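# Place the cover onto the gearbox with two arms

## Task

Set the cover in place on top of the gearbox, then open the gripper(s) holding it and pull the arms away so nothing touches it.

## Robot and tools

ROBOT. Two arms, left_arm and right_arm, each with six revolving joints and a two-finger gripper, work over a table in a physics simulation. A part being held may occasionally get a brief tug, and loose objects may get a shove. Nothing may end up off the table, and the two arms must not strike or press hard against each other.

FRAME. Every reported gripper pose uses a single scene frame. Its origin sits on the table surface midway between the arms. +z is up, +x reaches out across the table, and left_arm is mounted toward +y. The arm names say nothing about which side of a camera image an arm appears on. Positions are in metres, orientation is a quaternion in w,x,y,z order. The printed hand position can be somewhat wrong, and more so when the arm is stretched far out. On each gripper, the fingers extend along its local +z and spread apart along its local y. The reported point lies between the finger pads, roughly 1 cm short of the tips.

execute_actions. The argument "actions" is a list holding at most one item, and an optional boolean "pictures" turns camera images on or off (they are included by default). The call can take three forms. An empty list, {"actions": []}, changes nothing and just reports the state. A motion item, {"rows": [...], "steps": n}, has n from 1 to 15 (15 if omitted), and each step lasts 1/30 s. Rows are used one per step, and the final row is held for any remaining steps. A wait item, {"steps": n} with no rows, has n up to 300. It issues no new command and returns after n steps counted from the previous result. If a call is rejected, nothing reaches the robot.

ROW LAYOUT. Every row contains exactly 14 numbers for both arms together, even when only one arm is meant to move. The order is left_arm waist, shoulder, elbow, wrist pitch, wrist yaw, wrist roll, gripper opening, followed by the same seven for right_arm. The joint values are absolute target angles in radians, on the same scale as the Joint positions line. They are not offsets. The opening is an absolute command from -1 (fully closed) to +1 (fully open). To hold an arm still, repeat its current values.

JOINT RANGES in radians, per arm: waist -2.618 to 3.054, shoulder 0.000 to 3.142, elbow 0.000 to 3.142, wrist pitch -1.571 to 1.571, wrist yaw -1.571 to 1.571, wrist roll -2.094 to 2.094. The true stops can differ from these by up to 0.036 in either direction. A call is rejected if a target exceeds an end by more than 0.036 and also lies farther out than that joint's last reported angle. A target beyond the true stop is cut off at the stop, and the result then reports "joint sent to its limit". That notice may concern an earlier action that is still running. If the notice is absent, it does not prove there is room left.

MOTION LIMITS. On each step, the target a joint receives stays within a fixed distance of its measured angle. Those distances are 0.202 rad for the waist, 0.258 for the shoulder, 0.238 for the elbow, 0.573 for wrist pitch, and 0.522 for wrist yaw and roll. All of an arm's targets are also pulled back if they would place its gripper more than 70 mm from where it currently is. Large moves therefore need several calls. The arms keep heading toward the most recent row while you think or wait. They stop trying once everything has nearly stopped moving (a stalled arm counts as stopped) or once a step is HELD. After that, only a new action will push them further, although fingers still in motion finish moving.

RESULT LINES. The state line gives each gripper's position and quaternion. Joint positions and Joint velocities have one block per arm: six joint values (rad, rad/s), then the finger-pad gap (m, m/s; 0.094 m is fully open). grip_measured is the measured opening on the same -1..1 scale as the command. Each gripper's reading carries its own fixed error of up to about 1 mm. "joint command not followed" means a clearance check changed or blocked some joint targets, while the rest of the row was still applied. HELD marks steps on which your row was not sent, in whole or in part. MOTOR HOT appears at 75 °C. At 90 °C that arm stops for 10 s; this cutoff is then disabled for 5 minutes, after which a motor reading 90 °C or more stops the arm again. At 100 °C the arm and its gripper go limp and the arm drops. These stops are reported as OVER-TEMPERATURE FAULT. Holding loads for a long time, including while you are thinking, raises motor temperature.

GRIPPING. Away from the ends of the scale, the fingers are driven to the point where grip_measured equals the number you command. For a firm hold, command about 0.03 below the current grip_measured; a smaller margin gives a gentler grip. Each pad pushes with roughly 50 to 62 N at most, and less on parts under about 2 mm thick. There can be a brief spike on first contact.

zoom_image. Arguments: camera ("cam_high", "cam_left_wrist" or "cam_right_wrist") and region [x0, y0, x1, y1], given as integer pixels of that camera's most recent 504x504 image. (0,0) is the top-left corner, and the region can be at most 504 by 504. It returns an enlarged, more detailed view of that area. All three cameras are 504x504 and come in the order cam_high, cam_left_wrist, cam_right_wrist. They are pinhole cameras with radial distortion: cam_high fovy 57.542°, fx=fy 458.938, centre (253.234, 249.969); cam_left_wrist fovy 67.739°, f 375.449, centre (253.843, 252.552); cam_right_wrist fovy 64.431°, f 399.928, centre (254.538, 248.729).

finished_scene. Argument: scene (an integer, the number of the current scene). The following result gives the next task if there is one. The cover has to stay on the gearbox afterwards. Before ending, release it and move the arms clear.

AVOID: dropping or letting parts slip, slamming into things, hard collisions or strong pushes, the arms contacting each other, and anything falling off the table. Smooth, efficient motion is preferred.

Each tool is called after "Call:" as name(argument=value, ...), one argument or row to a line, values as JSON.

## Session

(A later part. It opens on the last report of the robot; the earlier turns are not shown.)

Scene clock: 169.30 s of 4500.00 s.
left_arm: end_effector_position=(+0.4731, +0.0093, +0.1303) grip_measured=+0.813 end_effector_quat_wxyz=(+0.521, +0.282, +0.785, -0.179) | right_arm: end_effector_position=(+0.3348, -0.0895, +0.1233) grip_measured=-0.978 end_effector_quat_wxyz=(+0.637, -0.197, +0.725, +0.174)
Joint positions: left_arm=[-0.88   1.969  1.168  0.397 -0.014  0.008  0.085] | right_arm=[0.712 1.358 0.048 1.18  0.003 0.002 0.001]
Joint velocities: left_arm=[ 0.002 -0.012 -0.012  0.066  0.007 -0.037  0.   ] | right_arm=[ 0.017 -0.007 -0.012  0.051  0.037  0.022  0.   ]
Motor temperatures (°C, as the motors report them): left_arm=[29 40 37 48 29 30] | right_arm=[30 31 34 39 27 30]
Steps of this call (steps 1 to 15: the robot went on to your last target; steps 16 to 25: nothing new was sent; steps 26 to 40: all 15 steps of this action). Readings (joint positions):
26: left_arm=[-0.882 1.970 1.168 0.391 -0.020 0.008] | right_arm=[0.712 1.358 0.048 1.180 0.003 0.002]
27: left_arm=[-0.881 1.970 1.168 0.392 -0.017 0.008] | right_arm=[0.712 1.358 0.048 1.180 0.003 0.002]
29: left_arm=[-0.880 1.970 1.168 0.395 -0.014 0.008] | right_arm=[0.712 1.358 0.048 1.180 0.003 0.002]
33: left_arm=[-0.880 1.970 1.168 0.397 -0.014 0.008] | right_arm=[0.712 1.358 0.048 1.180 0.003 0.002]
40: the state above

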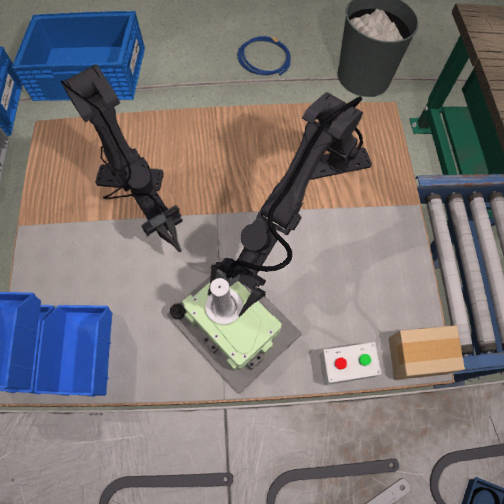

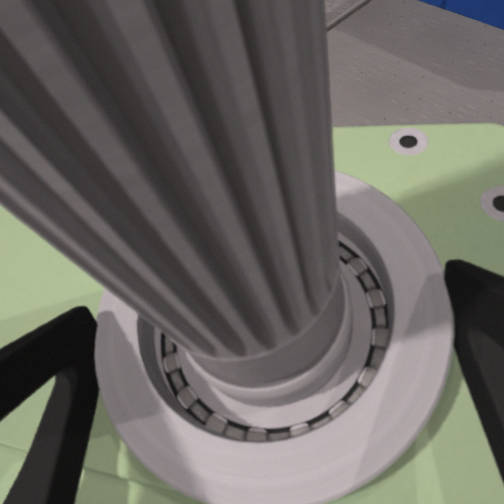

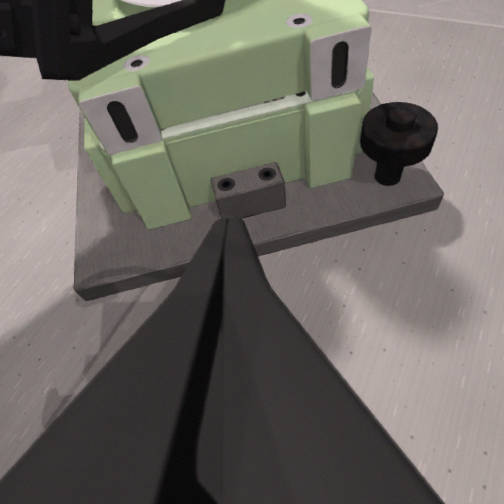

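Call:
execute_actions(
  actions=[
    {"rows":[[-0.88,1.94,1.21,0.45,-0.015,0.01,0.72,0.71,1.36,0.13,1.08,0,0,-1],[-0.88,1.95,1.2,0.41,-0.015,0.01,0.72,0.7,1.36,0.21,0.96,0,0,-1],[-0.88,1.95,1.2,0.41,-0.015,0.01,0.72,0.69,1.36,0.29,0.84,0,0,-1],[-0.88,1.95,1.2,0.41,-0.015,0.01,0.72,0.68,1.36,0.37,0.72,0,0,-1],[-0.88,1.95,1.2,0.41,-0.015,0.01,0.72,0.67,1.36,0.45,0.6,0,0,-1],[-0.88,1.95,1.2,0.41,-0.015,0.01,0.72,0.66,1.36,0.53,0.48,0,0,-1],[-0.88,1.95,1.2,0.41,-0.015,0.01,0.72,0.65,1.36,0.61,0.36,0,0,-1],[-0.88,1.95,1.2,0.41,-0.015,0.01,0.72,0.64,1.36,0.69,0.24,0,0,-1],[-0.88,1.95,1.2,0.41,-0.015,0.01,0.72,0.63,1.36,0.77,0.12,0,0,-1],[-0.88,1.95,1.2,0.41,-0.015,0.01,0.72,0.62,1.36,0.85,0,0,0,-1],[-0.88,1.95,1.2,0.41,-0.015,0.01,0.72,0.61,1.36,0.93,-0.12,0,0,-1],[-0.88,1.95,1.2,0.41,-0.015,0.01,0.72,0.6,1.36,1.01,-0.24,0,0,-1],[-0.88,1.95,1.2,0.41,-0.015,0.01,0.72,0.6,1.36,1.09,-0.36,0,0,-1],[-0.88,1.95,1.2,0.41,-0.015,0.01,0.72,0.6,1.36,1.17,-0.48,0,0,-1],[-0.88,1.95,1.2,0.41,-0.015,0.01,0.72,0.6,1.36,1.2,-0.57,0,0,-1]]},
  ],
  pictures=false,
)

Call:
execute_actions(
  actions=[
    {"rows":[[-0.88,1.95,1.2,0.41,-0.015,0.01,0.72,0.6,1.39,1.225,-0.57,0,0,-1],[-0.88,1.95,1.2,0.41,-0.015,0.01,0.72,0.6,1.425,1.25,-0.57,0,0,-1],[-0.88,1.95,1.2,0.41,-0.015,0.01,0.72,0.6,1.46,1.28,-0.57,0,0,-1],[-0.88,1.95,1.2,0.41,-0.015,0.01,0.72,0.6,1.495,1.31,-0.57,0,0,-1],[-0.88,1.95,1.2,0.41,-0.015,0.01,0.72,0.6,1.53,1.34,-0.57,0,0,-1],[-0.88,1.95,1.2,0.41,-0.015,0.01,0.72,0.6,1.565,1.37,-0.57,0,0,-1],[-0.88,1.95,1.2,0.41,-0.015,0.01,0.72,0.6,1.6,1.4,-0.57,0,0,-1],[-0.88,1.95,1.2,0.41,-0.015,0.01,0.72,0.6,1.635,1.43,-0.57,0,0,-1],[-0.88,1.95,1.2,0.41,-0.015,0.01,0.72,0.6,1.67,1.46,-0.57,0,0,-1],[-0.88,1.95,1.2,0.41,-0.015,0.01,0.72,0.6,1.705,1.49,-0.57,0,0,-1],[-0.88,1.95,1.2,0.41,-0.015,0.01,0.72,0.6,1.74,1.515,-0.57,0,0,-1],[-0.88,1.95,1.2,0.41,-0.015,0.01,0.72,0.6,1.775,1.535,-0.57,0,0,-1],[-0.88,1.95,1.2,0.41,-0.015,0.01,0.72,0.6,1.8,1.535,-0.57,0,0,-1],[-0.88,1.95,1.2,0.41,-0.015,0.01,0.72,0.6,1.82,1.535,-0.57,0,0,-1],[-0.88,1.95,1.2,0.41,-0.015,0.01,0.72,0.6,1.84,1.535,-0.57,0,0,-1]]},
  ],
  pictures=false,
)

Call:
execute_actions(
  actions=[
    {"rows":[[-0.88,1.95,1.2,0.41,-0.015,0.01,0.72,0.6,1.847,1.535,-0.57,0,0,-1],[-0.88,1.95,1.2,0.41,-0.015,0.01,0.72,0.6,1.854,1.535,-0.57,0,0,-1],[-0.88,1.95,1.2,0.41,-0.015,0.01,0.72,0.6,1.861,1.535,-0.57,0,0,-1],[-0.88,1.95,1.2,0.41,-0.015,0.01,0.72,0.6,1.868,1.535,-0.57,0,0,-1],[-0.88,1.95,1.2,0.41,-0.015,0.01,0.72,0.6,1.875,1.535,-0.57,0,0,-1],[-0.88,1.95,1.2,0.41,-0.015,0.01,0.72,0.6,1.882,1.535,-0.57,0,0,-1],[-0.88,1.95,1.2,0.41,-0.015,0.01,0.72,0.6,1.889,1.535,-0.57,0,0,-1],[-0.88,1.95,1.2,0.41,-0.015,0.01,0.72,0.6,1.896,1.535,-0.57,0,0,-1],[-0.88,1.95,1.2,0.41,-0.015,0.01,0.72,0.6,1.903,1.535,-0.57,0,0,-1],[-0.88,1.95,1.2,0.41,-0.015,0.01,0.72,0.6,1.91,1.535,-0.57,0,0,-1]]},
  ],
)

Scene clock: 172.90 s of 4500.00 s.
left_arm: end_effector_position=(+0.4727, +0.0096, +0.1290) grip_measured=+0.813 end_effector_quat_wxyz=(+0.519, +0.282, +0.787, -0.178) | right_arm: end_effector_position=(+0.4505, -0.0747, +0.2480) grip_measured=-0.978 end_effector_quat_wxyz=(+0.527, -0.178, +0.823, +0.115)
Joint positions: left_arm=[-0.88   1.969  1.168  0.392 -0.014  0.008  0.085] | right_arm=[ 0.606  1.359  1.02  -0.092  0.001  0.002  0.001]
Joint velocities: left_arm=[-0.007 -0.007 -0.007  0.051  0.007 -0.037  0.   ] | right_arm=[-0.061  0.002  2.205 -3.201 -0.007 -0.051 -0.001]
Motor temperatures (°C, as the motors report them): left_arm=[29 42 38 50 29 30] | right_arm=[30 31 34 39 27 30]
Steps of this call (steps 1 to 15: the robot went on to your last target; steps 16 to 90: nothing new was sent; then 0.10 s passed at rest; steps 91 to 105: all 15 steps of this action). Readings (joint positions):
91: left_arm=[-0.880 1.969 1.168 0.394 -0.014 0.008] | right_arm=[0.712 1.358 0.054 1.168 0.003 0.002]
92: left_arm=[-0.880 1.969 1.168 0.392 -0.014 0.008] | right_arm=[0.711 1.358 0.077 1.129 0.003 0.002]
94: left_arm=[-0.880 1.969 1.168 0.392 -0.014 0.008] | right_arm=[0.703 1.359 0.184 0.989 0.001 0.002]
98: left_arm=[-0.880 1.969 1.168 0.392 -0.014 0.008] | right_arm=[0.666 1.359 0.483 0.645 0.001 0.002]
105: the state above

Scene clock: 173.40 s of 4500.00 s.
left_arm: end_effector_position=(+0.4727, +0.0096, +0.1290) grip_measured=+0.813 end_effector_quat_wxyz=(+0.519, +0.282, +0.787, -0.178) | right_arm: end_effector_position=(+0.5033, -0.0514, +0.1682) grip_measured=-0.978 end_effector_quat_wxyz=(+0.346, -0.197, +0.914, +0.075)
Joint positions: left_arm=[-0.88   1.969  1.168  0.392 -0.014  0.008  0.085] | right_arm=[ 0.605  1.813  1.492 -0.526  0.001  0.002  0.001]
Joint velocities: left_arm=[-0.042 -0.002 -0.017 -0.051 -0.066 -0.081 -0.   ] | right_arm=[ 0.017  0.681  0.076 -0.198  0.095  0.037 -0.001]
Motor temperatures (°C, as the motors report them): left_arm=[29 42 38 50 29 30] | right_arm=[30 31 34 39 27 30]
Steps of this call (steps 1 to 15: all 15 steps of this action). Readings (joint positions):
1: left_arm=[-0.880 1.969 1.168 0.392 -0.014 0.008] | right_arm=[0.605 1.362 1.091 -0.185 0.001 0.002]
2: left_arm=[-0.880 1.969 1.168 0.392 -0.014 0.008] | right_arm=[0.605 1.368 1.152 -0.252 0.001 0.002]
4: left_arm=[-0.880 1.969 1.168 0.392 -0.014 0.008] | right_arm=[0.605 1.396 1.246 -0.339 0.001 0.002]
8: left_arm=[-0.880 1.969 1.168 0.392 -0.014 0.008] | right_arm=[0.605 1.534 1.366 -0.445 0.001 0.002]
15: the state above

Scene clock: 173.90 s of 4500.00 s.
left_arm: end_effector_position=(+0.4727, +0.0096, +0.1290) grip_measured=+0.813 end_effector_quat_wxyz=(+0.519, +0.282, +0.787, -0.178) | right_arm: end_effector_position=(+0.5010, -0.0525, +0.1253) grip_measured=-0.978 end_effector_quat_wxyz=(+0.294, -0.201, +0.932, +0.064)
Joint positions: left_arm=[-0.88   1.969  1.168  0.392 -0.014  0.008  0.085] | right_arm=[ 0.605  1.899  1.502 -0.563  0.001  0.002  0.001]
Joint velocities: left_arm=[-0.007  0.012 -0.002  0.022 -0.081 -0.007  0.001] | right_arm=[-0.017 -0.012 -0.017  0.051 -0.095 -0.066 -0.   ]
Motor temperatures (°C, as the motors report them): left_arm=[29 42 38 50 29 30] | right_arm=[30 31 34 39 27 30]
Steps of this call (steps 1 to 15: all 15 steps of this action). Readings (joint positions):
1: left_arm=[-0.880 1.969 1.168 0.392 -0.014 0.008] | right_arm=[0.605 1.835 1.493 -0.532 0.001 0.002]
2: left_arm=[-0.880 1.969 1.168 0.392 -0.014 0.008] | right_arm=[0.605 1.852 1.493 -0.541 0.001 0.002]
4: left_arm=[-0.880 1.969 1.168 0.392 -0.014 0.008] | right_arm=[0.605 1.876 1.493 -0.555 0.001 0.002]
8: left_arm=[-0.880 1.969 1.168 0.392 -0.014 0.008] | right_arm=[0.605 1.890 1.493 -0.563 0.001 0.002]
15: the state above

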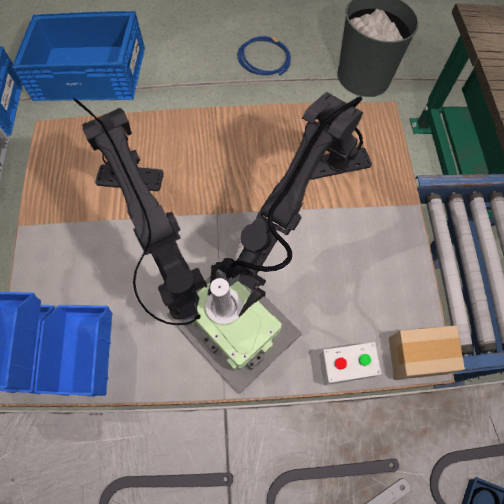

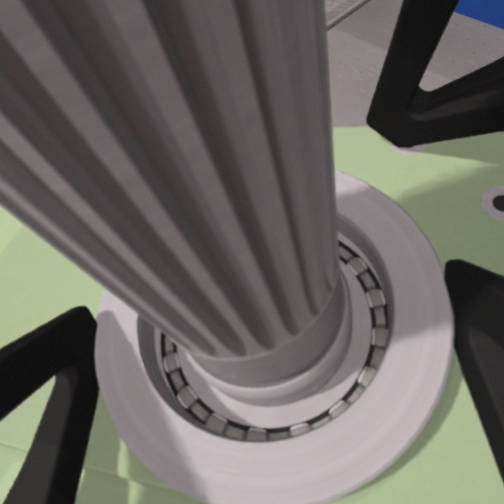

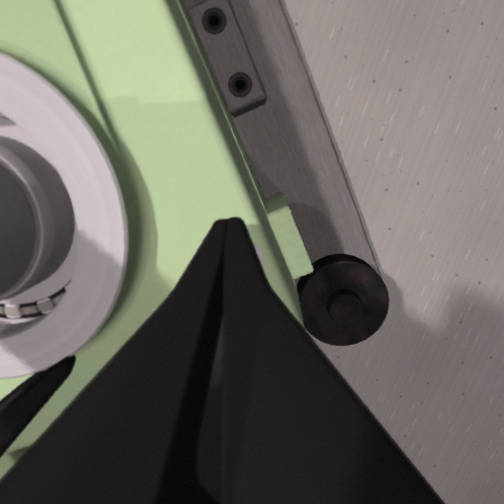

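Call:
execute_actions(
  actions=[],
)

Scene clock: 176.43 s of 4500.00 s.
left_arm: end_effector_position=(+0.4727, +0.0096, +0.1290) grip_measured=+0.813 end_effector_quat_wxyz=(+0.519, +0.282, +0.787, -0.178) | right_arm: end_effector_position=(+0.5010, -0.0525, +0.1253) grip_measured=-0.978 end_effector_quat_wxyz=(+0.294, -0.201, +0.932, +0.064)
Joint positions: left_arm=[-0.88   1.969  1.168  0.392 -0.014  0.008  0.085] | right_arm=[ 0.605  1.899  1.502 -0.563  0.001  0.002  0.001]
Joint velocities: left_arm=[-0.002  0.007 -0.002 -0.037 -0.007 -0.022  0.001] | right_arm=[ 0.007  0.002 -0.012 -0.007 -0.066 -0.051  0.   ]
Motor temperatures (°C, as the motors report them): left_arm=[29 43 38 50 29 30] | right_arm=[30 32 34 38 27 30]
Steps of this call (steps 1 to 15: the robot went on to your last target; steps 16 to 76: nothing new was sent). Readings (joint positions):
1: left_arm=[-0.880 1.969 1.168 0.392 -0.014 0.008] | right_arm=[0.605 1.899 1.502 -0.563 0.001 0.002]
2: left_arm=[-0.880 1.969 1.168 0.392 -0.014 0.008] | right_arm=[0.605 1.899 1.502 -0.563 0.001 0.002]
4: left_arm=[-0.880 1.969 1.168 0.392 -0.014 0.008] | right_arm=[0.605 1.899 1.502 -0.563 0.001 0.002]
8: left_arm=[-0.880 1.969 1.168 0.392 -0.014 0.008] | right_arm=[0.605 1.899 1.502 -0.563 0.001 0.002]
76: the state above
All arms were judged still, so your last target was given up. Only a new action makes them travel on or press farther. Fingers that are still opening or closing keep moving.

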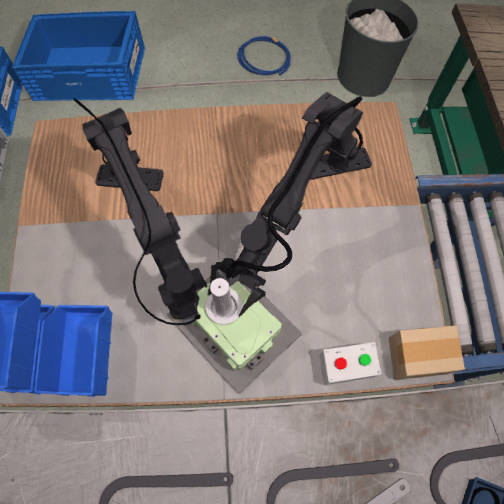

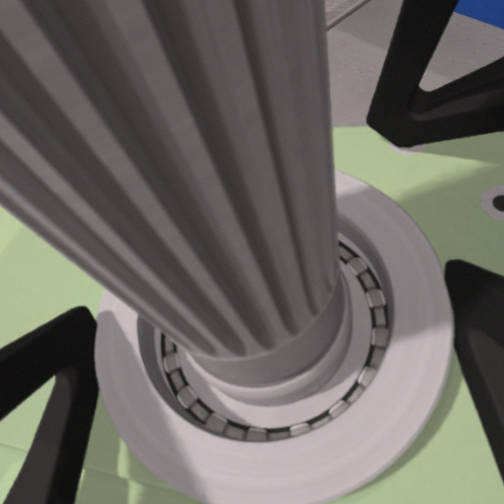

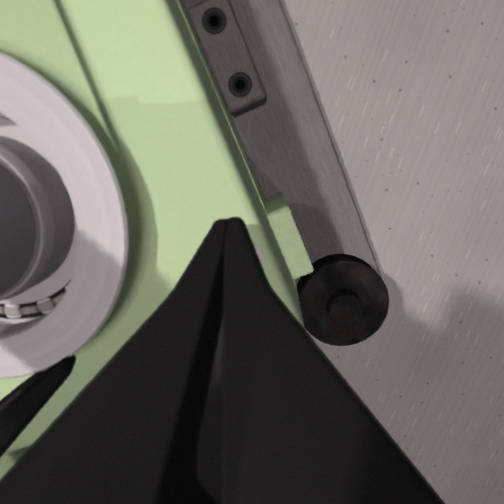

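Call:
execute_actions(
  actions=[
    {"rows":[[-0.88,1.90,1.24,0.57,-0.015,0.01,0.72,0.6,1.99,1.475,-0.70,0,0,-1]],"steps":15},
  ],
  pictures=false,
)

Call:
execute_actions(
  actions=[
    {"rows":[[-0.88,2.03,1.135,0.24,-0.015,0.01,0.72,0.6,1.99,1.475,-0.70,0,0,-1]],"steps":15},
  ],
  pictures=false,
)

Scene clock: 177.63 s of 4500.00 s.
left_arm: end_effector_position=(+0.4731, +0.0093, +0.1302) grip_measured=+0.813 end_effector_quat_wxyz=(+0.521, +0.282, +0.786, -0.179) | right_arm: end_effector_position=(+0.5006, -0.0527, +0.1217) grip_measured=-0.978 end_effector_quat_wxyz=(+0.289, -0.201, +0.934, +0.063)
Joint positions: left_arm=[-0.88   1.969  1.17   0.395 -0.014  0.008  0.085] | right_arm=[ 0.605  1.906  1.502 -0.566  0.001  0.002  0.001]
Joint velocities: left_arm=[-0.007  0.012 -0.012 -0.022  0.007  0.007 -0.   ] | right_arm=[ 0.007  0.007 -0.007 -0.007 -0.007 -0.037 -0.   ]
Motor temperatures (°C, as the motors report them): left_arm=[29 43 38 50 29 30] | right_arm=[30 32 34 38 27 30]
Steps of this call (steps 1 to 21: nothing new was sent; steps 22 to 36: all 15 steps of this action). Readings (joint positions):
22: left_arm=[-0.880 1.969 1.170 0.395 -0.014 0.008] | right_arm=[0.605 1.905 1.502 -0.569 0.001 0.002]
23: left_arm=[-0.880 1.969 1.170 0.395 -0.014 0.008] | right_arm=[0.605 1.906 1.502 -0.566 0.001 0.002]
25: left_arm=[-0.880 1.969 1.170 0.395 -0.014 0.008] | right_arm=[0.605 1.906 1.502 -0.566 0.001 0.002]
29: left_arm=[-0.880 1.969 1.170 0.395 -0.014 0.008] | right_arm=[0.605 1.906 1.502 -0.566 0.001 0.002]
36: the state above

Scene clock: 178.13 s of 4500.00 s.
left_arm: end_effector_position=(+0.4722, +0.0100, +0.1249) grip_measured=+0.813 end_effector_quat_wxyz=(+0.515, +0.284, +0.789, -0.177) | right_arm: end_effector_position=(+0.5006, -0.0527, +0.1217) grip_measured=-0.978 end_effector_quat_wxyz=(+0.289, -0.201, +0.934, +0.063)
Joint positions: left_arm=[-0.88   1.974  1.168  0.387 -0.014  0.008  0.085] | right_arm=[ 0.605  1.906  1.502 -0.566  0.001  0.002  0.001]
Joint velocities: left_arm=[ 0.007 -0.007 -0.007 -0.037  0.022 -0.022  0.001] | right_arm=[-0.017  0.002 -0.002 -0.007  0.037  0.081  0.001]
Motor temperatures (°C, as the motors report them): left_arm=[29 43 38 50 29 30] | right_arm=[30 32 34 38 27 30]
Steps of this call (steps 1 to 15: all 15 steps of this action). Readings (joint positions):
1: left_arm=[-0.880 1.974 1.168 0.387 -0.014 0.008] | right_arm=[0.605 1.906 1.502 -0.566 0.001 0.002]
2: left_arm=[-0.880 1.974 1.168 0.387 -0.014 0.008] | right_arm=[0.605 1.906 1.502 -0.566 0.001 0.002]
4: left_arm=[-0.880 1.974 1.168 0.387 -0.014 0.008] | right_arm=[0.605 1.906 1.502 -0.566 0.001 0.002]
8: left_arm=[-0.880 1.974 1.168 0.387 -0.014 0.008] | right_arm=[0.605 1.906 1.502 -0.566 0.001 0.002]
15: the state above

Call:
execute_actions(
  actions=[
    {"rows":[[-0.88,2.03,1.135,0.24,-0.015,0.45,0.6,0.6,1.99,1.475,-0.70,0,0,-1],[-0.88,2.03,1.135,0.24,-0.015,0.45,0.6,0.6,1.99,1.475,-0.70,0,0,-1],[-0.88,2.03,1.135,0.24,-0.015,0.45,0.6,0.6,1.99,1.475,-0.70,0,0,-1],[-0.88,2.03,1.135,0.24,-0.015,0.45,0.6,0.6,1.99,1.475,-0.70,0,0,-1],[-0.88,2.03,1.135,0.24,-0.015,0.45,0.6,0.6,1.99,1.475,-0.70,0,0,-1],[-0.88,2.03,1.135,0.24,-0.015,0.45,0.6,0.6,1.99,1.475,-0.70,0,0,-1],[-0.88,2.03,1.135,0.24,-0.015,0.45,0.6,0.6,1.99,1.475,-0.70,0,0,-1],[-0.88,2.03,1.135,0.24,-0.015,0.45,0.6,0.6,1.99,1.475,-0.70,0,0,-1],[-0.88,2.03,1.135,0.24,-0.015,-0.45,0.6,0.6,1.99,1.475,-0.70,0,0,-1]],"steps":15},
  ],
  pictures=false,
)

Scene clock: 181.20 s of 4500.00 s.
left_arm: end_effector_position=(+0.4727, +0.0107, +0.1244) grip_measured=+0.813 end_effector_quat_wxyz=(+0.513, +0.272, +0.794, -0.182) | right_arm: end_effector_position=(+0.5007, -0.0526, +0.1206) grip_measured=-0.978 end_effector_quat_wxyz=(+0.288, -0.201, +0.934, +0.062)
Joint positions: left_arm=[-0.88   1.975  1.168  0.387 -0.019 -0.019  0.085] | right_arm=[ 0.605  1.909  1.502 -0.565  0.001  0.002  0.001]
Joint velocities: left_arm=[ 0.012  0.002 -0.012 -0.037 -0.022  0.051 -0.001] | right_arm=[-0.002 -0.007 -0.007  0.051  0.037 -0.007 -0.001]
Motor temperatures (°C, as the motors report them): left_arm=[29 42 37 49 29 31] | right_arm=[30 32 34 37 27 30]
Steps of this call (steps 1 to 15: the robot went on to your last target; steps 16 to 77: nothing new was sent; steps 78 to 92: all 15 steps of this action). Readings (joint positions):
78: left_arm=[-0.880 1.974 1.168 0.387 -0.013 0.042] | right_arm=[0.605 1.906 1.502 -0.566 0.001 0.002]
79: left_arm=[-0.880 1.975 1.168 0.387 -0.013 0.052] | right_arm=[0.605 1.909 1.502 -0.565 0.001 0.002]
81: left_arm=[-0.880 1.975 1.168 0.387 -0.013 0.053] | right_arm=[0.605 1.909 1.502 -0.565 0.001 0.002]
85: left_arm=[-0.880 1.975 1.168 0.387 -0.013 0.053] | right_arm=[0.605 1.909 1.502 -0.565 0.001 0.002]
92: the state above

Call:
execute_actions(
  actions=[
    {"rows":[[-0.88,2.03,1.135,0.24,-0.015,0.55,0.6,0.6,2.0,1.475,-0.70,0,0,-1],[-0.88,2.03,1.135,0.24,-0.015,0.55,0.6,0.6,2.0,1.475,-0.70,0,0,-1],[-0.88,2.03,1.135,0.24,-0.015,0.55,0.6,0.6,2.0,1.475,-0.70,0,0,-1],[-0.88,2.03,1.135,0.24,-0.015,0.55,0.6,0.6,2.0,1.475,-0.70,0,0,-1],[-0.88,2.03,1.135,0.24,-0.015,-0.5,0.6,0.6,2.0,1.475,-0.70,0,0,-1],[-0.88,2.03,1.135,0.24,-0.015,-0.5,0.6,0.6,2.0,1.475,-0.70,0,0,-1],[-0.88,2.03,1.135,0.24,-0.015,-0.5,0.6,0.6,2.0,1.475,-0.70,0,0,-1],[-0.88,2.03,1.135,0.24,-0.015,-0.5,0.6,0.6,2.0,1.475,-0.70,0,0,-1],[-0.88,2.0,1.16,0.33,-0.015,0.55,0.6,0.6,2.0,1.475,-0.70,0,0,-1]],"steps":15},
  ],
  pictures=false,
)

Scene clock: 182.43 s of 4500.00 s.
left_arm: end_effector_position=(+0.4696, +0.0024, +0.1313) grip_measured=+0.617 end_effector_quat_wxyz=(+0.543, +0.387, +0.735, -0.121) | right_arm: end_effector_position=(+0.5007, -0.0526, +0.1206) grip_measured=-0.978 end_effector_quat_wxyz=(+0.288, -0.201, +0.934, +0.062)
Joint positions: left_arm=[-0.887  1.974  1.168  0.416  0.007  0.267  0.076] | right_arm=[ 0.605  1.909  1.502 -0.565  0.001  0.002  0.001]
Joint velocities: left_arm=[-0.042 -0.002  0.007  0.022 -0.007  1.824 -0.029] | right_arm=[-0.022  0.017 -0.012 -0.037 -0.081 -0.037  0.001]
Motor temperatures (°C, as the motors report them): left_arm=[29 42 37 48 29 32] | right_arm=[30 32 34 37 27 30]
Steps of this call (steps 1 to 15: the robot went on to your last target; steps 16 to 22: nothing new was sent; steps 23 to 37: all 15 steps of this action). Readings (joint positions):
23: left_arm=[-0.880 1.975 1.168 0.387 -0.016 0.046] | right_arm=[0.605 1.909 1.502 -0.565 0.001 0.002]
24: left_arm=[-0.880 1.975 1.168 0.387 -0.012 0.062] | right_arm=[0.605 1.909 1.502 -0.565 0.001 0.002]
26: left_arm=[-0.880 1.975 1.168 0.387 -0.012 0.066] | right_arm=[0.605 1.909 1.502 -0.565 0.001 0.002]
30: left_arm=[-0.880 1.975 1.168 0.387 -0.019 -0.024] | right_arm=[0.605 1.909 1.502 -0.565 0.001 0.002]
37: the state above

Call:
execute_actions(
  actions=[
    {"rows":[[-0.88,1.95,1.2,0.45,0,0.2,1,0.6,1.9,1.53,-0.56,0,0,-1],[-0.88,1.95,1.2,0.45,0,0.1,1,0.6,1.9,1.53,-0.56,0,0,-1],[-0.88,1.95,1.2,0.45,0,0.0,1,0.6,1.88,1.53,-0.56,0,0,-1],[-0.88,1.95,1.2,0.45,0,0,1,0.6,1.86,1.53,-0.56,0,0,-1],[-0.88,1.92,1.17,0.45,0,0,1,0.6,1.83,1.52,-0.56,0,0,-1],[-0.88,1.89,1.14,0.45,0,0,1,0.6,1.8,1.5,-0.56,0,0,-1],[-0.88,1.86,1.11,0.45,0,0,1,0.6,1.76,1.48,-0.56,0,0,-1],[-0.88,1.83,1.08,0.45,0,0,1,0.6,1.72,1.45,-0.56,0,0,-1],[-0.88,1.8,1.05,0.45,0,0,1,0.6,1.68,1.42,-0.56,0,0,-1],[-0.88,1.77,1.02,0.45,0,0,1,0.6,1.64,1.39,-0.56,0,0,-1],[-0.88,1.74,0.99,0.45,0,0,1,0.6,1.6,1.36,-0.56,0,0,-1],[-0.88,1.7,0.96,0.45,0,0,1,0.6,1.55,1.32,-0.56,0,0,-1],[-0.88,1.65,0.93,0.45,0,0,1,0.6,1.5,1.28,-0.56,0,0,-1],[-0.88,1.6,0.9,0.45,0,0,1,0.6,1.45,1.24,-0.56,0,0,-1],[-0.88,1.5,0.85,0.45,0,0,1,0.6,1.36,1.2,-0.56,0,0,-1]],"steps":15},
  ],
  pictures=false,
)

Call:
execute_actions(
  actions=[
    {"rows":[[-0.8,1.3,0.6,0.7,0,0,1,0.7,1.15,0.7,0.2,0,0,1]],"steps":15},
  ],
  pictures=false,
)

Call:
execute_actions(
  actions=[
    {"rows":[[-0.8,1.35,0.3,1.1,0,0,1,0.72,1.2,0.3,0.95,0,0,1]],"steps":15},
  ],
  pictures=false,
)

Call:
execute_actions(
  actions=[
    {"rows":[[-0.8,1.45,0.08,1.25,0,0,1,0.72,1.36,0.05,1.2,0,0,1]],"steps":15},
  ],
  pictures=false,
)

Call:
execute_actions(
  actions=[
    {"steps":15},
  ],
)

Scene clock: 184.50 s of 4500.00 s.
left_arm: end_effector_position=(+0.4213, +0.0421, +0.1918) grip_measured=+1.000 end_effector_quat_wxyz=(+0.562, +0.286, +0.750, -0.200) | right_arm: end_effector_position=(+0.4432, -0.0788, +0.2169) grip_measured=-0.978 end_effector_quat_wxyz=(+0.384, -0.194, +0.899, +0.083)
Joint positions: left_arm=[-0.888  1.658  0.93   0.436  0.008  0.025  0.094] | right_arm=[ 0.605  1.501  1.288 -0.55   0.001  0.002  0.001]
Joint velocities: left_arm=[ 0.002 -1.585 -1.111 -0.037  0.007 -0.139  0.   ] | right_arm=[-0.007 -1.692 -1.189  0.081  0.066  0.022  0.   ]
Motor temperatures (°C, as the motors report them): left_arm=[29 42 37 48 29 32] | right_arm=[30 32 34 37 27 30]
Steps of this call (steps 1 to 30: the robot went on to your last target; steps 31 to 47: nothing new was sent; steps 48 to 62: all 15 steps of this action). Readings (joint positions):
48: left_arm=[-0.888 1.968 1.170 0.434 0.015 0.366] | right_arm=[0.605 1.905 1.505 -0.560 0.001 0.002]
49: left_arm=[-0.888 1.968 1.170 0.435 0.013 0.320] | right_arm=[0.605 1.905 1.505 -0.558 0.001 0.002]
51: left_arm=[-0.888 1.968 1.170 0.435 0.011 0.212] | right_arm=[0.605 1.904 1.505 -0.558 0.001 0.002]
55: left_arm=[-0.888 1.922 1.134 0.435 0.008 0.091] | right_arm=[0.605 1.848 1.487 -0.561 0.001 0.002]
62: the state above

Scene clock: 185.00 s of 4500.00 s.
left_arm: end_effector_position=(+0.3843, +0.1226, +0.2671) grip_measured=+1.000 end_effector_quat_wxyz=(+0.675, +0.216, +0.673, -0.210) | right_arm: end_effector_position=(+0.3912, -0.0611, +0.2208) grip_measured=+1.000 end_effector_quat_wxyz=(+0.558, -0.210, +0.789, +0.150)
Joint positions: left_arm=[-0.802  1.293  0.621  0.672 -0.     0.009  0.094] | right_arm=[ 0.699  1.161  0.693  0.129 -0.002  0.002  0.094]
Joint velocities: left_arm=[ 0.002 -0.017 -0.002 -0.007 -0.007  0.051  0.   ] | right_arm=[-0.012 -0.017 -0.007  0.418 -0.051 -0.022  0.   ]
Motor temperatures (°C, as the motors report them): left_arm=[29 41 37 48 29 32] | right_arm=[30 32 34 37 27 30]
Steps of this call (steps 1 to 15: all 15 steps of this action). Readings (joint positions):
1: left_arm=[-0.882 1.597 0.875 0.463 0.011 0.023] | right_arm=[0.613 1.434 1.230 -0.498 0.005 0.002]
2: left_arm=[-0.868 1.524 0.807 0.506 0.013 0.021] | right_arm=[0.629 1.364 1.161 -0.408 0.008 0.002]
4: left_arm=[-0.826 1.373 0.678 0.572 0.009 0.016] | right_arm=[0.676 1.225 1.009 -0.196 0.004 0.002]
8: left_arm=[-0.802 1.293 0.621 0.652 -0.000 0.011] | right_arm=[0.699 1.121 0.771 0.069 -0.002 0.002]
15: the state above

Scene clock: 185.50 s of 4500.00 s.
left_arm: end_effector_position=(+0.3501, +0.1466, +0.1846) grip_measured=+1.000 end_effector_quat_wxyz=(+0.668, +0.218, +0.680, -0.208) | right_arm: end_effector_position=(+0.3676, -0.0691, +0.1988) grip_measured=+1.000 end_effector_quat_wxyz=(+0.671, -0.189, +0.692, +0.185)
Joint positions: left_arm=[-0.802  1.365  0.288  1.055 -0.     0.008  0.094] | right_arm=[ 0.712  1.208  0.285  0.893 -0.001  0.002  0.094]
Joint velocities: left_arm=[ 0.002 -0.012 -0.012  0.198 -0.051 -0.051  0.   ] | right_arm=[ 0.032 -0.007 -0.017  0.271 -0.022  0.007  0.   ]
Motor temperatures (°C, as the motors report them): left_arm=[29 41 37 48 29 32] | right_arm=[30 32 34 37 27 30]
Steps of this call (steps 1 to 15: all 15 steps of this action). Readings (joint positions):
1: left_arm=[-0.802 1.300 0.589 0.744 -0.000 0.008] | right_arm=[0.701 1.163 0.658 0.225 -0.001 0.002]
2: left_arm=[-0.802 1.302 0.528 0.848 -0.000 0.008] | right_arm=[0.704 1.163 0.595 0.365 -0.001 0.002]
4: left_arm=[-0.802 1.315 0.394 0.954 -0.000 0.008] | right_arm=[0.711 1.172 0.448 0.586 -0.001 0.002]
8: left_arm=[-0.802 1.364 0.289 0.970 -0.000 0.008] | right_arm=[0.712 1.206 0.289 0.741 -0.001 0.002]
15: the state above

Scene clock: 186.00 s of 4500.00 s.
left_arm: end_effector_position=(+0.3150, +0.1713, +0.1121) grip_measured=+1.000 end_effector_quat_wxyz=(+0.619, +0.232, +0.725, -0.193) | right_arm: end_effector_position=(+0.3323, -0.0900, +0.1147) grip_measured=+1.000 end_effector_quat_wxyz=(+0.625, -0.201, +0.734, +0.172)
Joint positions: left_arm=[-0.802  1.456  0.077  1.219 -0.     0.007  0.094] | right_arm=[ 0.712  1.366  0.04   1.167 -0.001  0.002  0.094]
Joint velocities: left_arm=[ 0.012 -0.002 -0.002  0.11  -0.037  0.022  0.   ] | right_arm=[ 0.017 -0.007  0.007  0.154  0.022  0.007  0.   ]
Motor temperatures (°C, as the motors report them): left_arm=[29 41 37 48 29 32] | right_arm=[30 32 34 37 27 30]
Steps of this call (steps 1 to 15: all 15 steps of this action). Readings (joint positions):
1: left_arm=[-0.802 1.375 0.265 1.099 -0.000 0.008] | right_arm=[0.712 1.225 0.260 0.956 -0.001 0.002]
2: left_arm=[-0.802 1.388 0.220 1.160 -0.000 0.008] | right_arm=[0.712 1.256 0.213 1.044 -0.001 0.002]
4: left_arm=[-0.802 1.422 0.130 1.187 -0.000 0.007] | right_arm=[0.712 1.322 0.112 1.096 -0.001 0.002]
8: left_arm=[-0.802 1.456 0.077 1.181 -0.000 0.007] | right_arm=[0.712 1.366 0.040 1.098 -0.001 0.002]
15: the state above

Scene clock: 186.50 s of 4500.00 s.
left_arm: end_effector_position=(+0.3152, +0.1711, +0.1138) grip_measured=+1.000 end_effector_quat_wxyz=(+0.621, +0.231, +0.723, -0.194) | right_arm: end_effector_position=(+0.3327, -0.0898, +0.1179) grip_measured=+1.000 end_effector_quat_wxyz=(+0.630, -0.200, +0.730, +0.174)
Joint positions: left_arm=[-0.802  1.456  0.077  1.226 -0.     0.007  0.094] | right_arm=[ 0.712  1.366  0.04   1.18  -0.001  0.002  0.094]
Joint velocities: left_arm=[ 0.027  0.022 -0.002  0.007  0.066  0.007  0.   ] | right_arm=[-0.007 -0.002 -0.007 -0.022  0.007 -0.007  0.   ]
Motor temperatures (°C, as the motors report them): left_arm=[29 41 37 48 29 32] | right_arm=[30 32 34 37 27 30]
Steps of this call (steps 1 to 15: the robot went on to your last target). Readings (joint positions):
1: left_arm=[-0.802 1.456 0.077 1.220 -0.000 0.007] | right_arm=[0.712 1.366 0.040 1.170 -0.001 0.002]
2: left_arm=[-0.802 1.456 0.077 1.222 -0.000 0.007] | right_arm=[0.712 1.366 0.040 1.172 -0.001 0.002]
4: left_arm=[-0.802 1.456 0.077 1.223 -0.000 0.007] | right_arm=[0.712 1.366 0.040 1.175 -0.001 0.002]
8: left_arm=[-0.802 1.456 0.077 1.225 -0.000 0.007] | right_arm=[0.712 1.366 0.040 1.178 -0.001 0.002]
15: the state above

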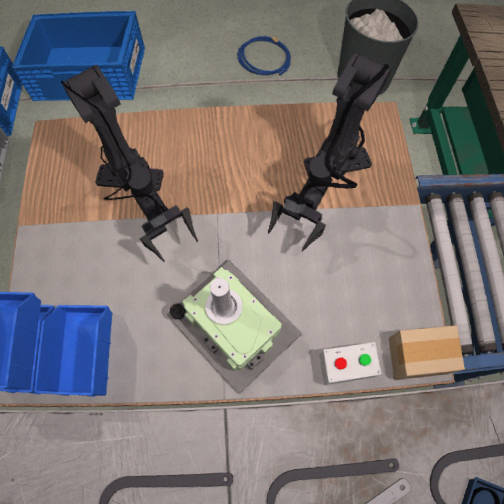

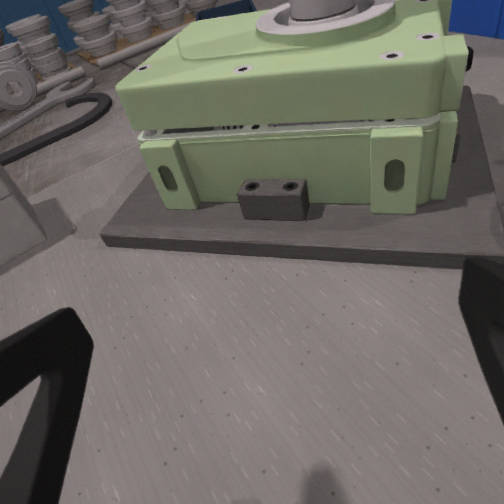

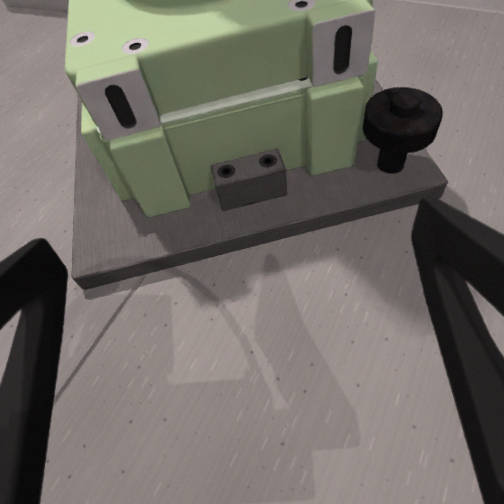

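Call:
zoom_image(
  camera="cam_left_wrist",
  region=[110, 40, 480, 200],
)

Call:
zoom_image(
  camera="cam_right_wrist",
  region=[60, 0, 400, 180],
)

Region (110, 40, 480, 200) of cam_left_wrist's 504x504 image, scaled by 1.362, with more detail than that image has; it fills the top 218 rows of this view, and the rest is white.

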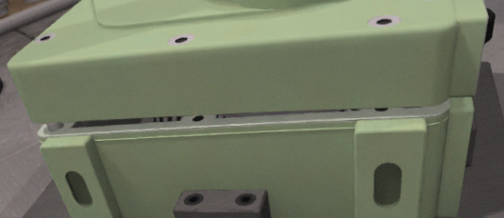

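Region (60, 0, 400, 180) of cam_right_wrist's 504x504 image, scaled by 1.482, with more detail than that image has; it fills the top 267 rows of this view, and the rest is white.

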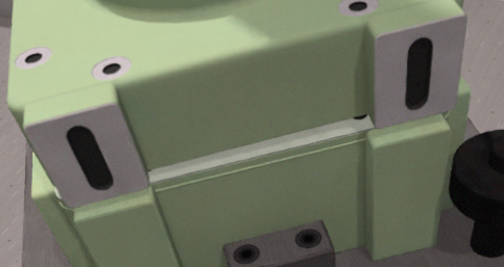

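Call:
execute_actions(
  actions=[
    {"rows":[[-0.66,1.2,0.7,0.2,0,0,-1,0.6,1.1,0.7,0.2,0,0,-1]],"steps":15},
  ],
  pictures=false,
)

Call:
execute_actions(
  actions=[
    {"rows":[[-0.655,1.6,1.5,-0.8,0,0,-1,0.6,1.5,1.4,-0.9,0,0,-1]],"steps":15},
  ],
  pictures=false,
)

Call:
execute_actions(
  actions=[
    {"rows":[[-0.655,1.68,1.6,-0.85,0,0,-1,0.6,1.58,1.49,-0.95,0,0,-1],[-0.655,1.76,1.7,-0.9,0,0,-1,0.6,1.66,1.58,-1.0,0,0,-1],[-0.655,1.84,1.79,-0.92,0,0,-1,0.6,1.73,1.66,-1.03,0,0,-1],[-0.655,1.9,1.86,-0.94,0,0,-1,0.6,1.79,1.73,-1.05,0,0,-1],[-0.655,1.96,1.93,-0.96,0,0,-1,0.6,1.85,1.8,-1.07,0,0,-1],[-0.655,2.02,2.0,-0.98,0,0,-1,0.6,1.91,1.87,-1.09,0,0,-1],[-0.655,2.08,2.07,-1.0,0,0,-1,0.6,1.96,1.93,-1.11,0,0,-1],[-0.655,2.14,2.14,-1.0,0,0,-1,0.6,2.01,1.99,-1.13,0,0,-1],[-0.655,2.19,2.19,-1.0,0,0,-1,0.6,2.06,2.04,-1.13,0,0,-1],[-0.655,2.23,2.23,-1.0,0,0,-1,0.6,2.1,2.07,-1.13,0,0,-1],[-0.655,2.26,2.24,-1.0,0,0,-1,0.6,2.12,2.08,-1.13,0,0,-1]],"steps":15},
  ],
)

Scene clock: 190.93 s of 4500.00 s.
left_arm: end_effector_position=(+0.4008, +0.1785, +0.2461) grip_measured=-0.991 end_effector_quat_wxyz=(+0.610, +0.187, +0.756, -0.146) | right_arm: end_effector_position=(+0.4094, -0.0932, +0.2800) grip_measured=-0.978 end_effector_quat_wxyz=(+0.646, -0.159, +0.733, +0.141)
Joint positions: left_arm=[-0.667  1.199  0.696  0.289 -0.     0.007  0.   ] | right_arm=[ 0.606  1.104  0.692  0.287 -0.001  0.001  0.001]
Joint velocities: left_arm=[ 0.002 -0.002 -0.007 -0.652  0.051  0.066  0.   ] | right_arm=[-0.007 -0.012 -0.012 -0.623 -0.022  0.022  0.001]
Motor temperatures (°C, as the motors report them): left_arm=[29 40 36 49 29 32] | right_arm=[30 32 34 38 27 30]
Steps of this call (steps 1 to 15: the robot went on to your last target; steps 16 to 90: nothing new was sent; then 0.93 s passed at rest; steps 91 to 105: all 15 steps of this action). Readings (joint positions):
91: left_arm=[-0.782 1.418 0.105 1.135 0.013 0.008] | right_arm=[0.695 1.328 0.069 1.089 -0.011 0.001]
92: left_arm=[-0.740 1.354 0.161 0.978 0.014 0.008] | right_arm=[0.661 1.261 0.123 0.933 -0.011 0.001]
94: left_arm=[-0.683 1.260 0.306 0.747 0.004 0.007] | right_arm=[0.617 1.162 0.263 0.703 -0.003 0.001]
98: left_arm=[-0.667 1.224 0.609 0.440 -0.000 0.007] | right_arm=[0.606 1.126 0.565 0.409 -0.001 0.001]
105: the state above

Scene clock: 191.43 s of 4500.00 s.
left_arm: end_effector_position=(+0.4343, +0.1612, +0.2341) grip_measured=-0.992 end_effector_quat_wxyz=(+0.360, +0.223, +0.902, -0.086) | right_arm: end_effector_position=(+0.4145, -0.0908, +0.2098) grip_measured=-0.978 end_effector_quat_wxyz=(+0.307, -0.201, +0.928, +0.067)
Joint positions: left_arm=[-0.667  1.598  1.485 -0.699 -0.     0.007  0.   ] | right_arm=[ 0.606  1.507  1.375 -0.8   -0.001  0.001  0.001]
Joint velocities: left_arm=[ 0.007 -0.295  0.115 -0.33   0.007 -0.022 -0.001] | right_arm=[ 0.002 -0.042  0.007 -0.593  0.007  0.066 -0.   ]
Motor temperatures (°C, as the motors report them): left_arm=[29 40 36 49 29 32] | right_arm=[30 32 34 38 27 30]
Steps of this call (steps 1 to 15: all 15 steps of this action). Readings (joint positions):
1: left_arm=[-0.667 1.223 0.729 0.210 -0.000 0.007] | right_arm=[0.606 1.128 0.724 0.206 -0.001 0.001]
2: left_arm=[-0.667 1.287 0.805 0.105 -0.000 0.007] | right_arm=[0.606 1.191 0.798 0.100 -0.001 0.001]
4: left_arm=[-0.667 1.454 0.977 -0.089 -0.000 0.007] | right_arm=[0.606 1.358 0.967 -0.097 -0.001 0.001]
8: left_arm=[-0.667 1.655 1.261 -0.496 -0.000 0.007] | right_arm=[0.606 1.551 1.242 -0.525 -0.001 0.001]
15: the state above

Scene clock: 191.93 s of 4500.00 s.
left_arm: end_effector_position=(+0.5401, +0.1065, +0.1320) grip_measured=-0.992 end_effector_quat_wxyz=(+0.246, +0.232, +0.939, -0.059) | right_arm: end_effector_position=(+0.5073, -0.0523, +0.1398) grip_measured=-0.978 end_effector_quat_wxyz=(+0.178, -0.206, +0.961, +0.037)
Joint positions: left_arm=[-0.667  2.3    2.192 -0.952 -0.     0.007  0.   ] | right_arm=[ 0.601  2.145  2.031 -1.091  0.003 -0.001  0.001]
Joint velocities: left_arm=[ 0.022  0.349  0.007 -0.418 -0.066  0.007 -0.001] | right_arm=[-0.007  0.261 -0.017 -0.33   0.095  0.007 -0.   ]
Motor temperatures (°C, as the motors report them): left_arm=[29 40 36 49 29 32] | right_arm=[30 32 34 38 27 30]
Steps of this call (steps 1 to 15: all 15 steps of this action). Readings (joint positions):
1: left_arm=[-0.667 1.599 1.505 -0.728 -0.000 0.007] | right_arm=[0.606 1.514 1.390 -0.834 -0.001 0.001]
2: left_arm=[-0.667 1.625 1.555 -0.776 -0.000 0.007] | right_arm=[0.606 1.543 1.431 -0.884 -0.001 0.001]
4: left_arm=[-0.667 1.736 1.713 -0.842 -0.000 0.007] | right_arm=[0.606 1.650 1.574 -0.960 -0.001 0.001]
8: left_arm=[-0.667 2.010 2.012 -0.890 -0.000 0.007] | right_arm=[0.606 1.905 1.865 -1.017 -0.001 0.001]
15: the state above

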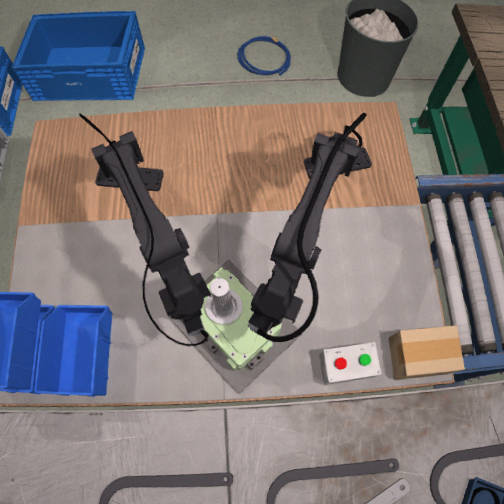

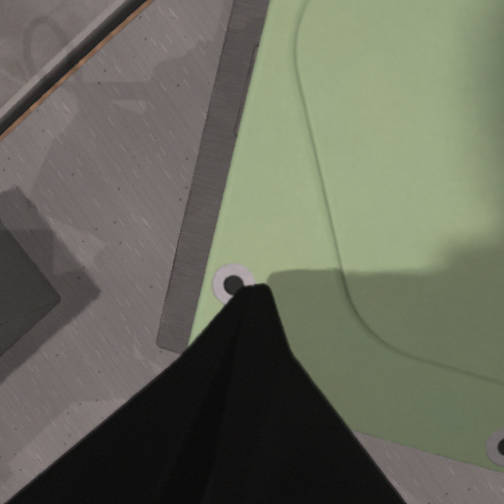

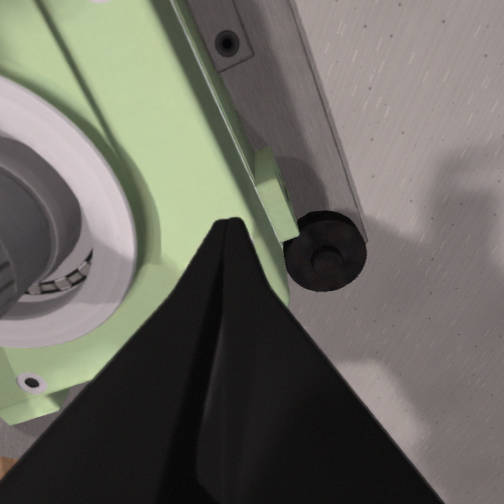

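Left presses first.

Call:
execute_actions(
  actions=[
    {"rows":[[-0.68,2.3,2.2,-0.96,0,0,-1,0.61,2.13,2.03,-1.1,0,0,-1],[-0.68,2.31,2.19,-0.96,0,0,-1,0.61,2.135,2.02,-1.1,0,0,-1],[-0.68,2.32,2.18,-0.96,0,0,-1,0.61,2.14,2.01,-1.1,0,0,-1],[-0.68,2.33,2.17,-0.96,0,0,-1,0.61,2.14,2.0,-1.1,0,0,-1],[-0.68,2.35,2.16,-0.96,0,0,-1,0.61,2.14,2.0,-1.1,0,0,-1],[-0.68,2.38,2.15,-0.96,0,0,-1,0.61,2.14,2.0,-1.1,0,0,-1],[-0.68,2.42,2.13,-0.96,0,0,-1,0.61,2.14,2.0,-1.1,0,0,-1]],"steps":15},
  ],
  pictures=false,
)

Call:
execute_actions(
  actions=[
    {"rows":[[-0.68,2.44,2.13,-0.96,0,0,-1,0.61,2.17,1.99,-1.1,0,0,-1],[-0.68,2.44,2.13,-0.96,0,0,-1,0.61,2.2,1.98,-1.1,0,0,-1],[-0.68,2.44,2.13,-0.96,0,0,-1,0.61,2.24,1.96,-1.1,0,0,-1],[-0.68,2.44,2.13,-0.96,0,0,-1,0.61,2.28,1.94,-1.1,0,0,-1]],"steps":15},
  ],
)

Scene clock: 193.43 s of 4500.00 s.
left_arm: end_effector_position=(+0.5498, +0.1016, +0.1197) grip_measured=-0.992 end_effector_quat_wxyz=(+0.254, +0.231, +0.937, -0.060) | right_arm: end_effector_position=(+0.4994, -0.0558, +0.1282) grip_measured=-0.978 end_effector_quat_wxyz=(+0.155, -0.207, +0.965, +0.032)
Joint positions: left_arm=[-0.667  2.333  2.192 -0.902 -0.001  0.007  0.   ] | right_arm=[ 0.601  2.153  2.012 -1.112  0.002 -0.001  0.001]
Joint velocities: left_arm=[ 0.002  0.022 -0.002  0.095  0.022  0.007  0.   ] | right_arm=[-0.002 -0.007 -0.002 -0.007  0.037  0.007 -0.   ]
Motor temperatures (°C, as the motors report them): left_arm=[29 41 36 48 29 31] | right_arm=[30 33 34 37 27 30]
Steps of this call (steps 1 to 30: the robot went on to your last target; steps 31 to 45: all 15 steps of this action). Readings (joint positions):
31: left_arm=[-0.667 2.282 2.209 -0.985 -0.000 0.007] | right_arm=[0.601 2.153 2.043 -1.118 0.002 -0.001]
32: left_arm=[-0.667 2.284 2.209 -0.983 -0.000 0.007] | right_arm=[0.601 2.153 2.043 -1.118 0.002 -0.001]
34: left_arm=[-0.667 2.294 2.207 -0.977 -0.000 0.007] | right_arm=[0.601 2.153 2.036 -1.114 0.002 -0.001]
38: left_arm=[-0.667 2.326 2.192 -0.943 -0.001 0.007] | right_arm=[0.601 2.153 2.013 -1.112 0.002 -0.001]
45: the state above

Scene clock: 193.93 s of 4500.00 s.
left_arm: end_effector_position=(+0.5553, +0.0988, +0.1202) grip_measured=-0.992 end_effector_quat_wxyz=(+0.264, +0.230, +0.934, -0.063) | right_arm: end_effector_position=(+0.5083, -0.0509, +0.1213) grip_measured=-0.978 end_effector_quat_wxyz=(+0.166, -0.208, +0.963, +0.035)
Joint positions: left_arm=[-0.667  2.339  2.192 -0.873 -0.001  0.007  0.   ] | right_arm=[ 0.602  2.173  2.01  -1.068  0.002 -0.001  0.001]
Joint velocities: left_arm=[ 0.002 -0.007 -0.007  0.022  0.051 -0.037 -0.001] | right_arm=[-0.022 -0.007  0.002 -0.007  0.022 -0.081  0.   ]
Motor temperatures (°C, as the motors report them): left_arm=[29 40 36 48 29 31] | right_arm=[30 33 34 37 27 30]
Steps of this call (steps 1 to 15: all 15 steps of this action). Readings (joint positions):
1: left_arm=[-0.667 2.334 2.192 -0.899 -0.001 0.007] | right_arm=[0.601 2.154 2.012 -1.112 0.002 -0.001]
2: left_arm=[-0.667 2.335 2.192 -0.895 -0.001 0.007] | right_arm=[0.601 2.158 2.012 -1.112 0.002 -0.001]
4: left_arm=[-0.667 2.336 2.192 -0.887 -0.001 0.007] | right_arm=[0.601 2.169 2.010 -1.104 0.002 -0.001]
8: left_arm=[-0.667 2.338 2.192 -0.879 -0.001 0.007] | right_arm=[0.602 2.172 2.010 -1.081 0.002 -0.001]
15: the state above

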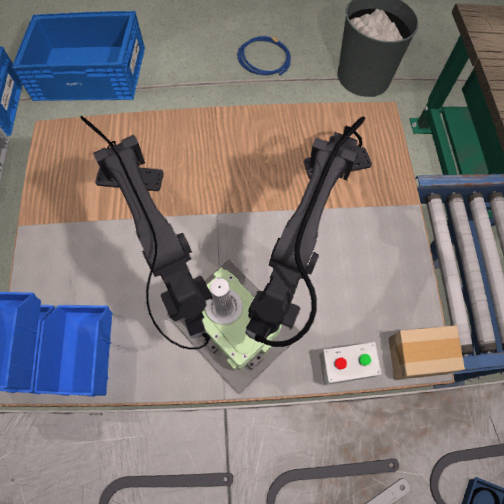

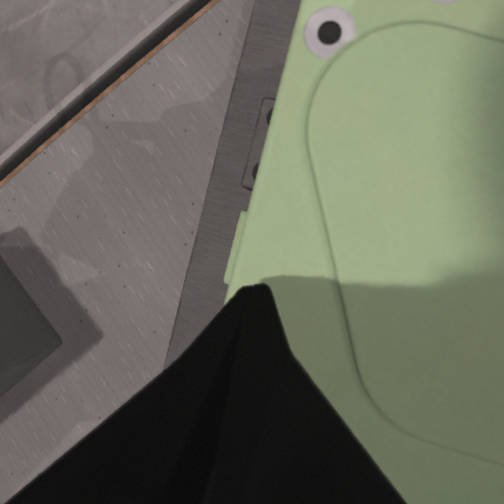

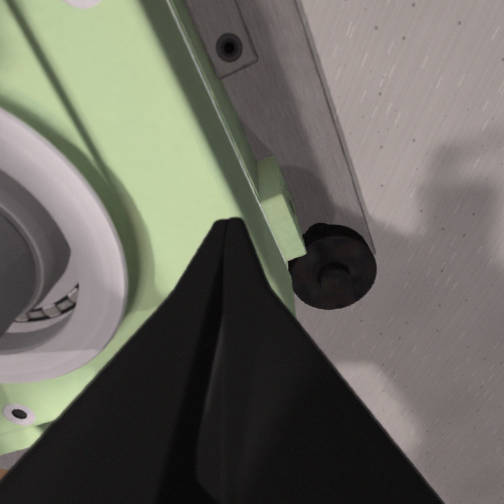

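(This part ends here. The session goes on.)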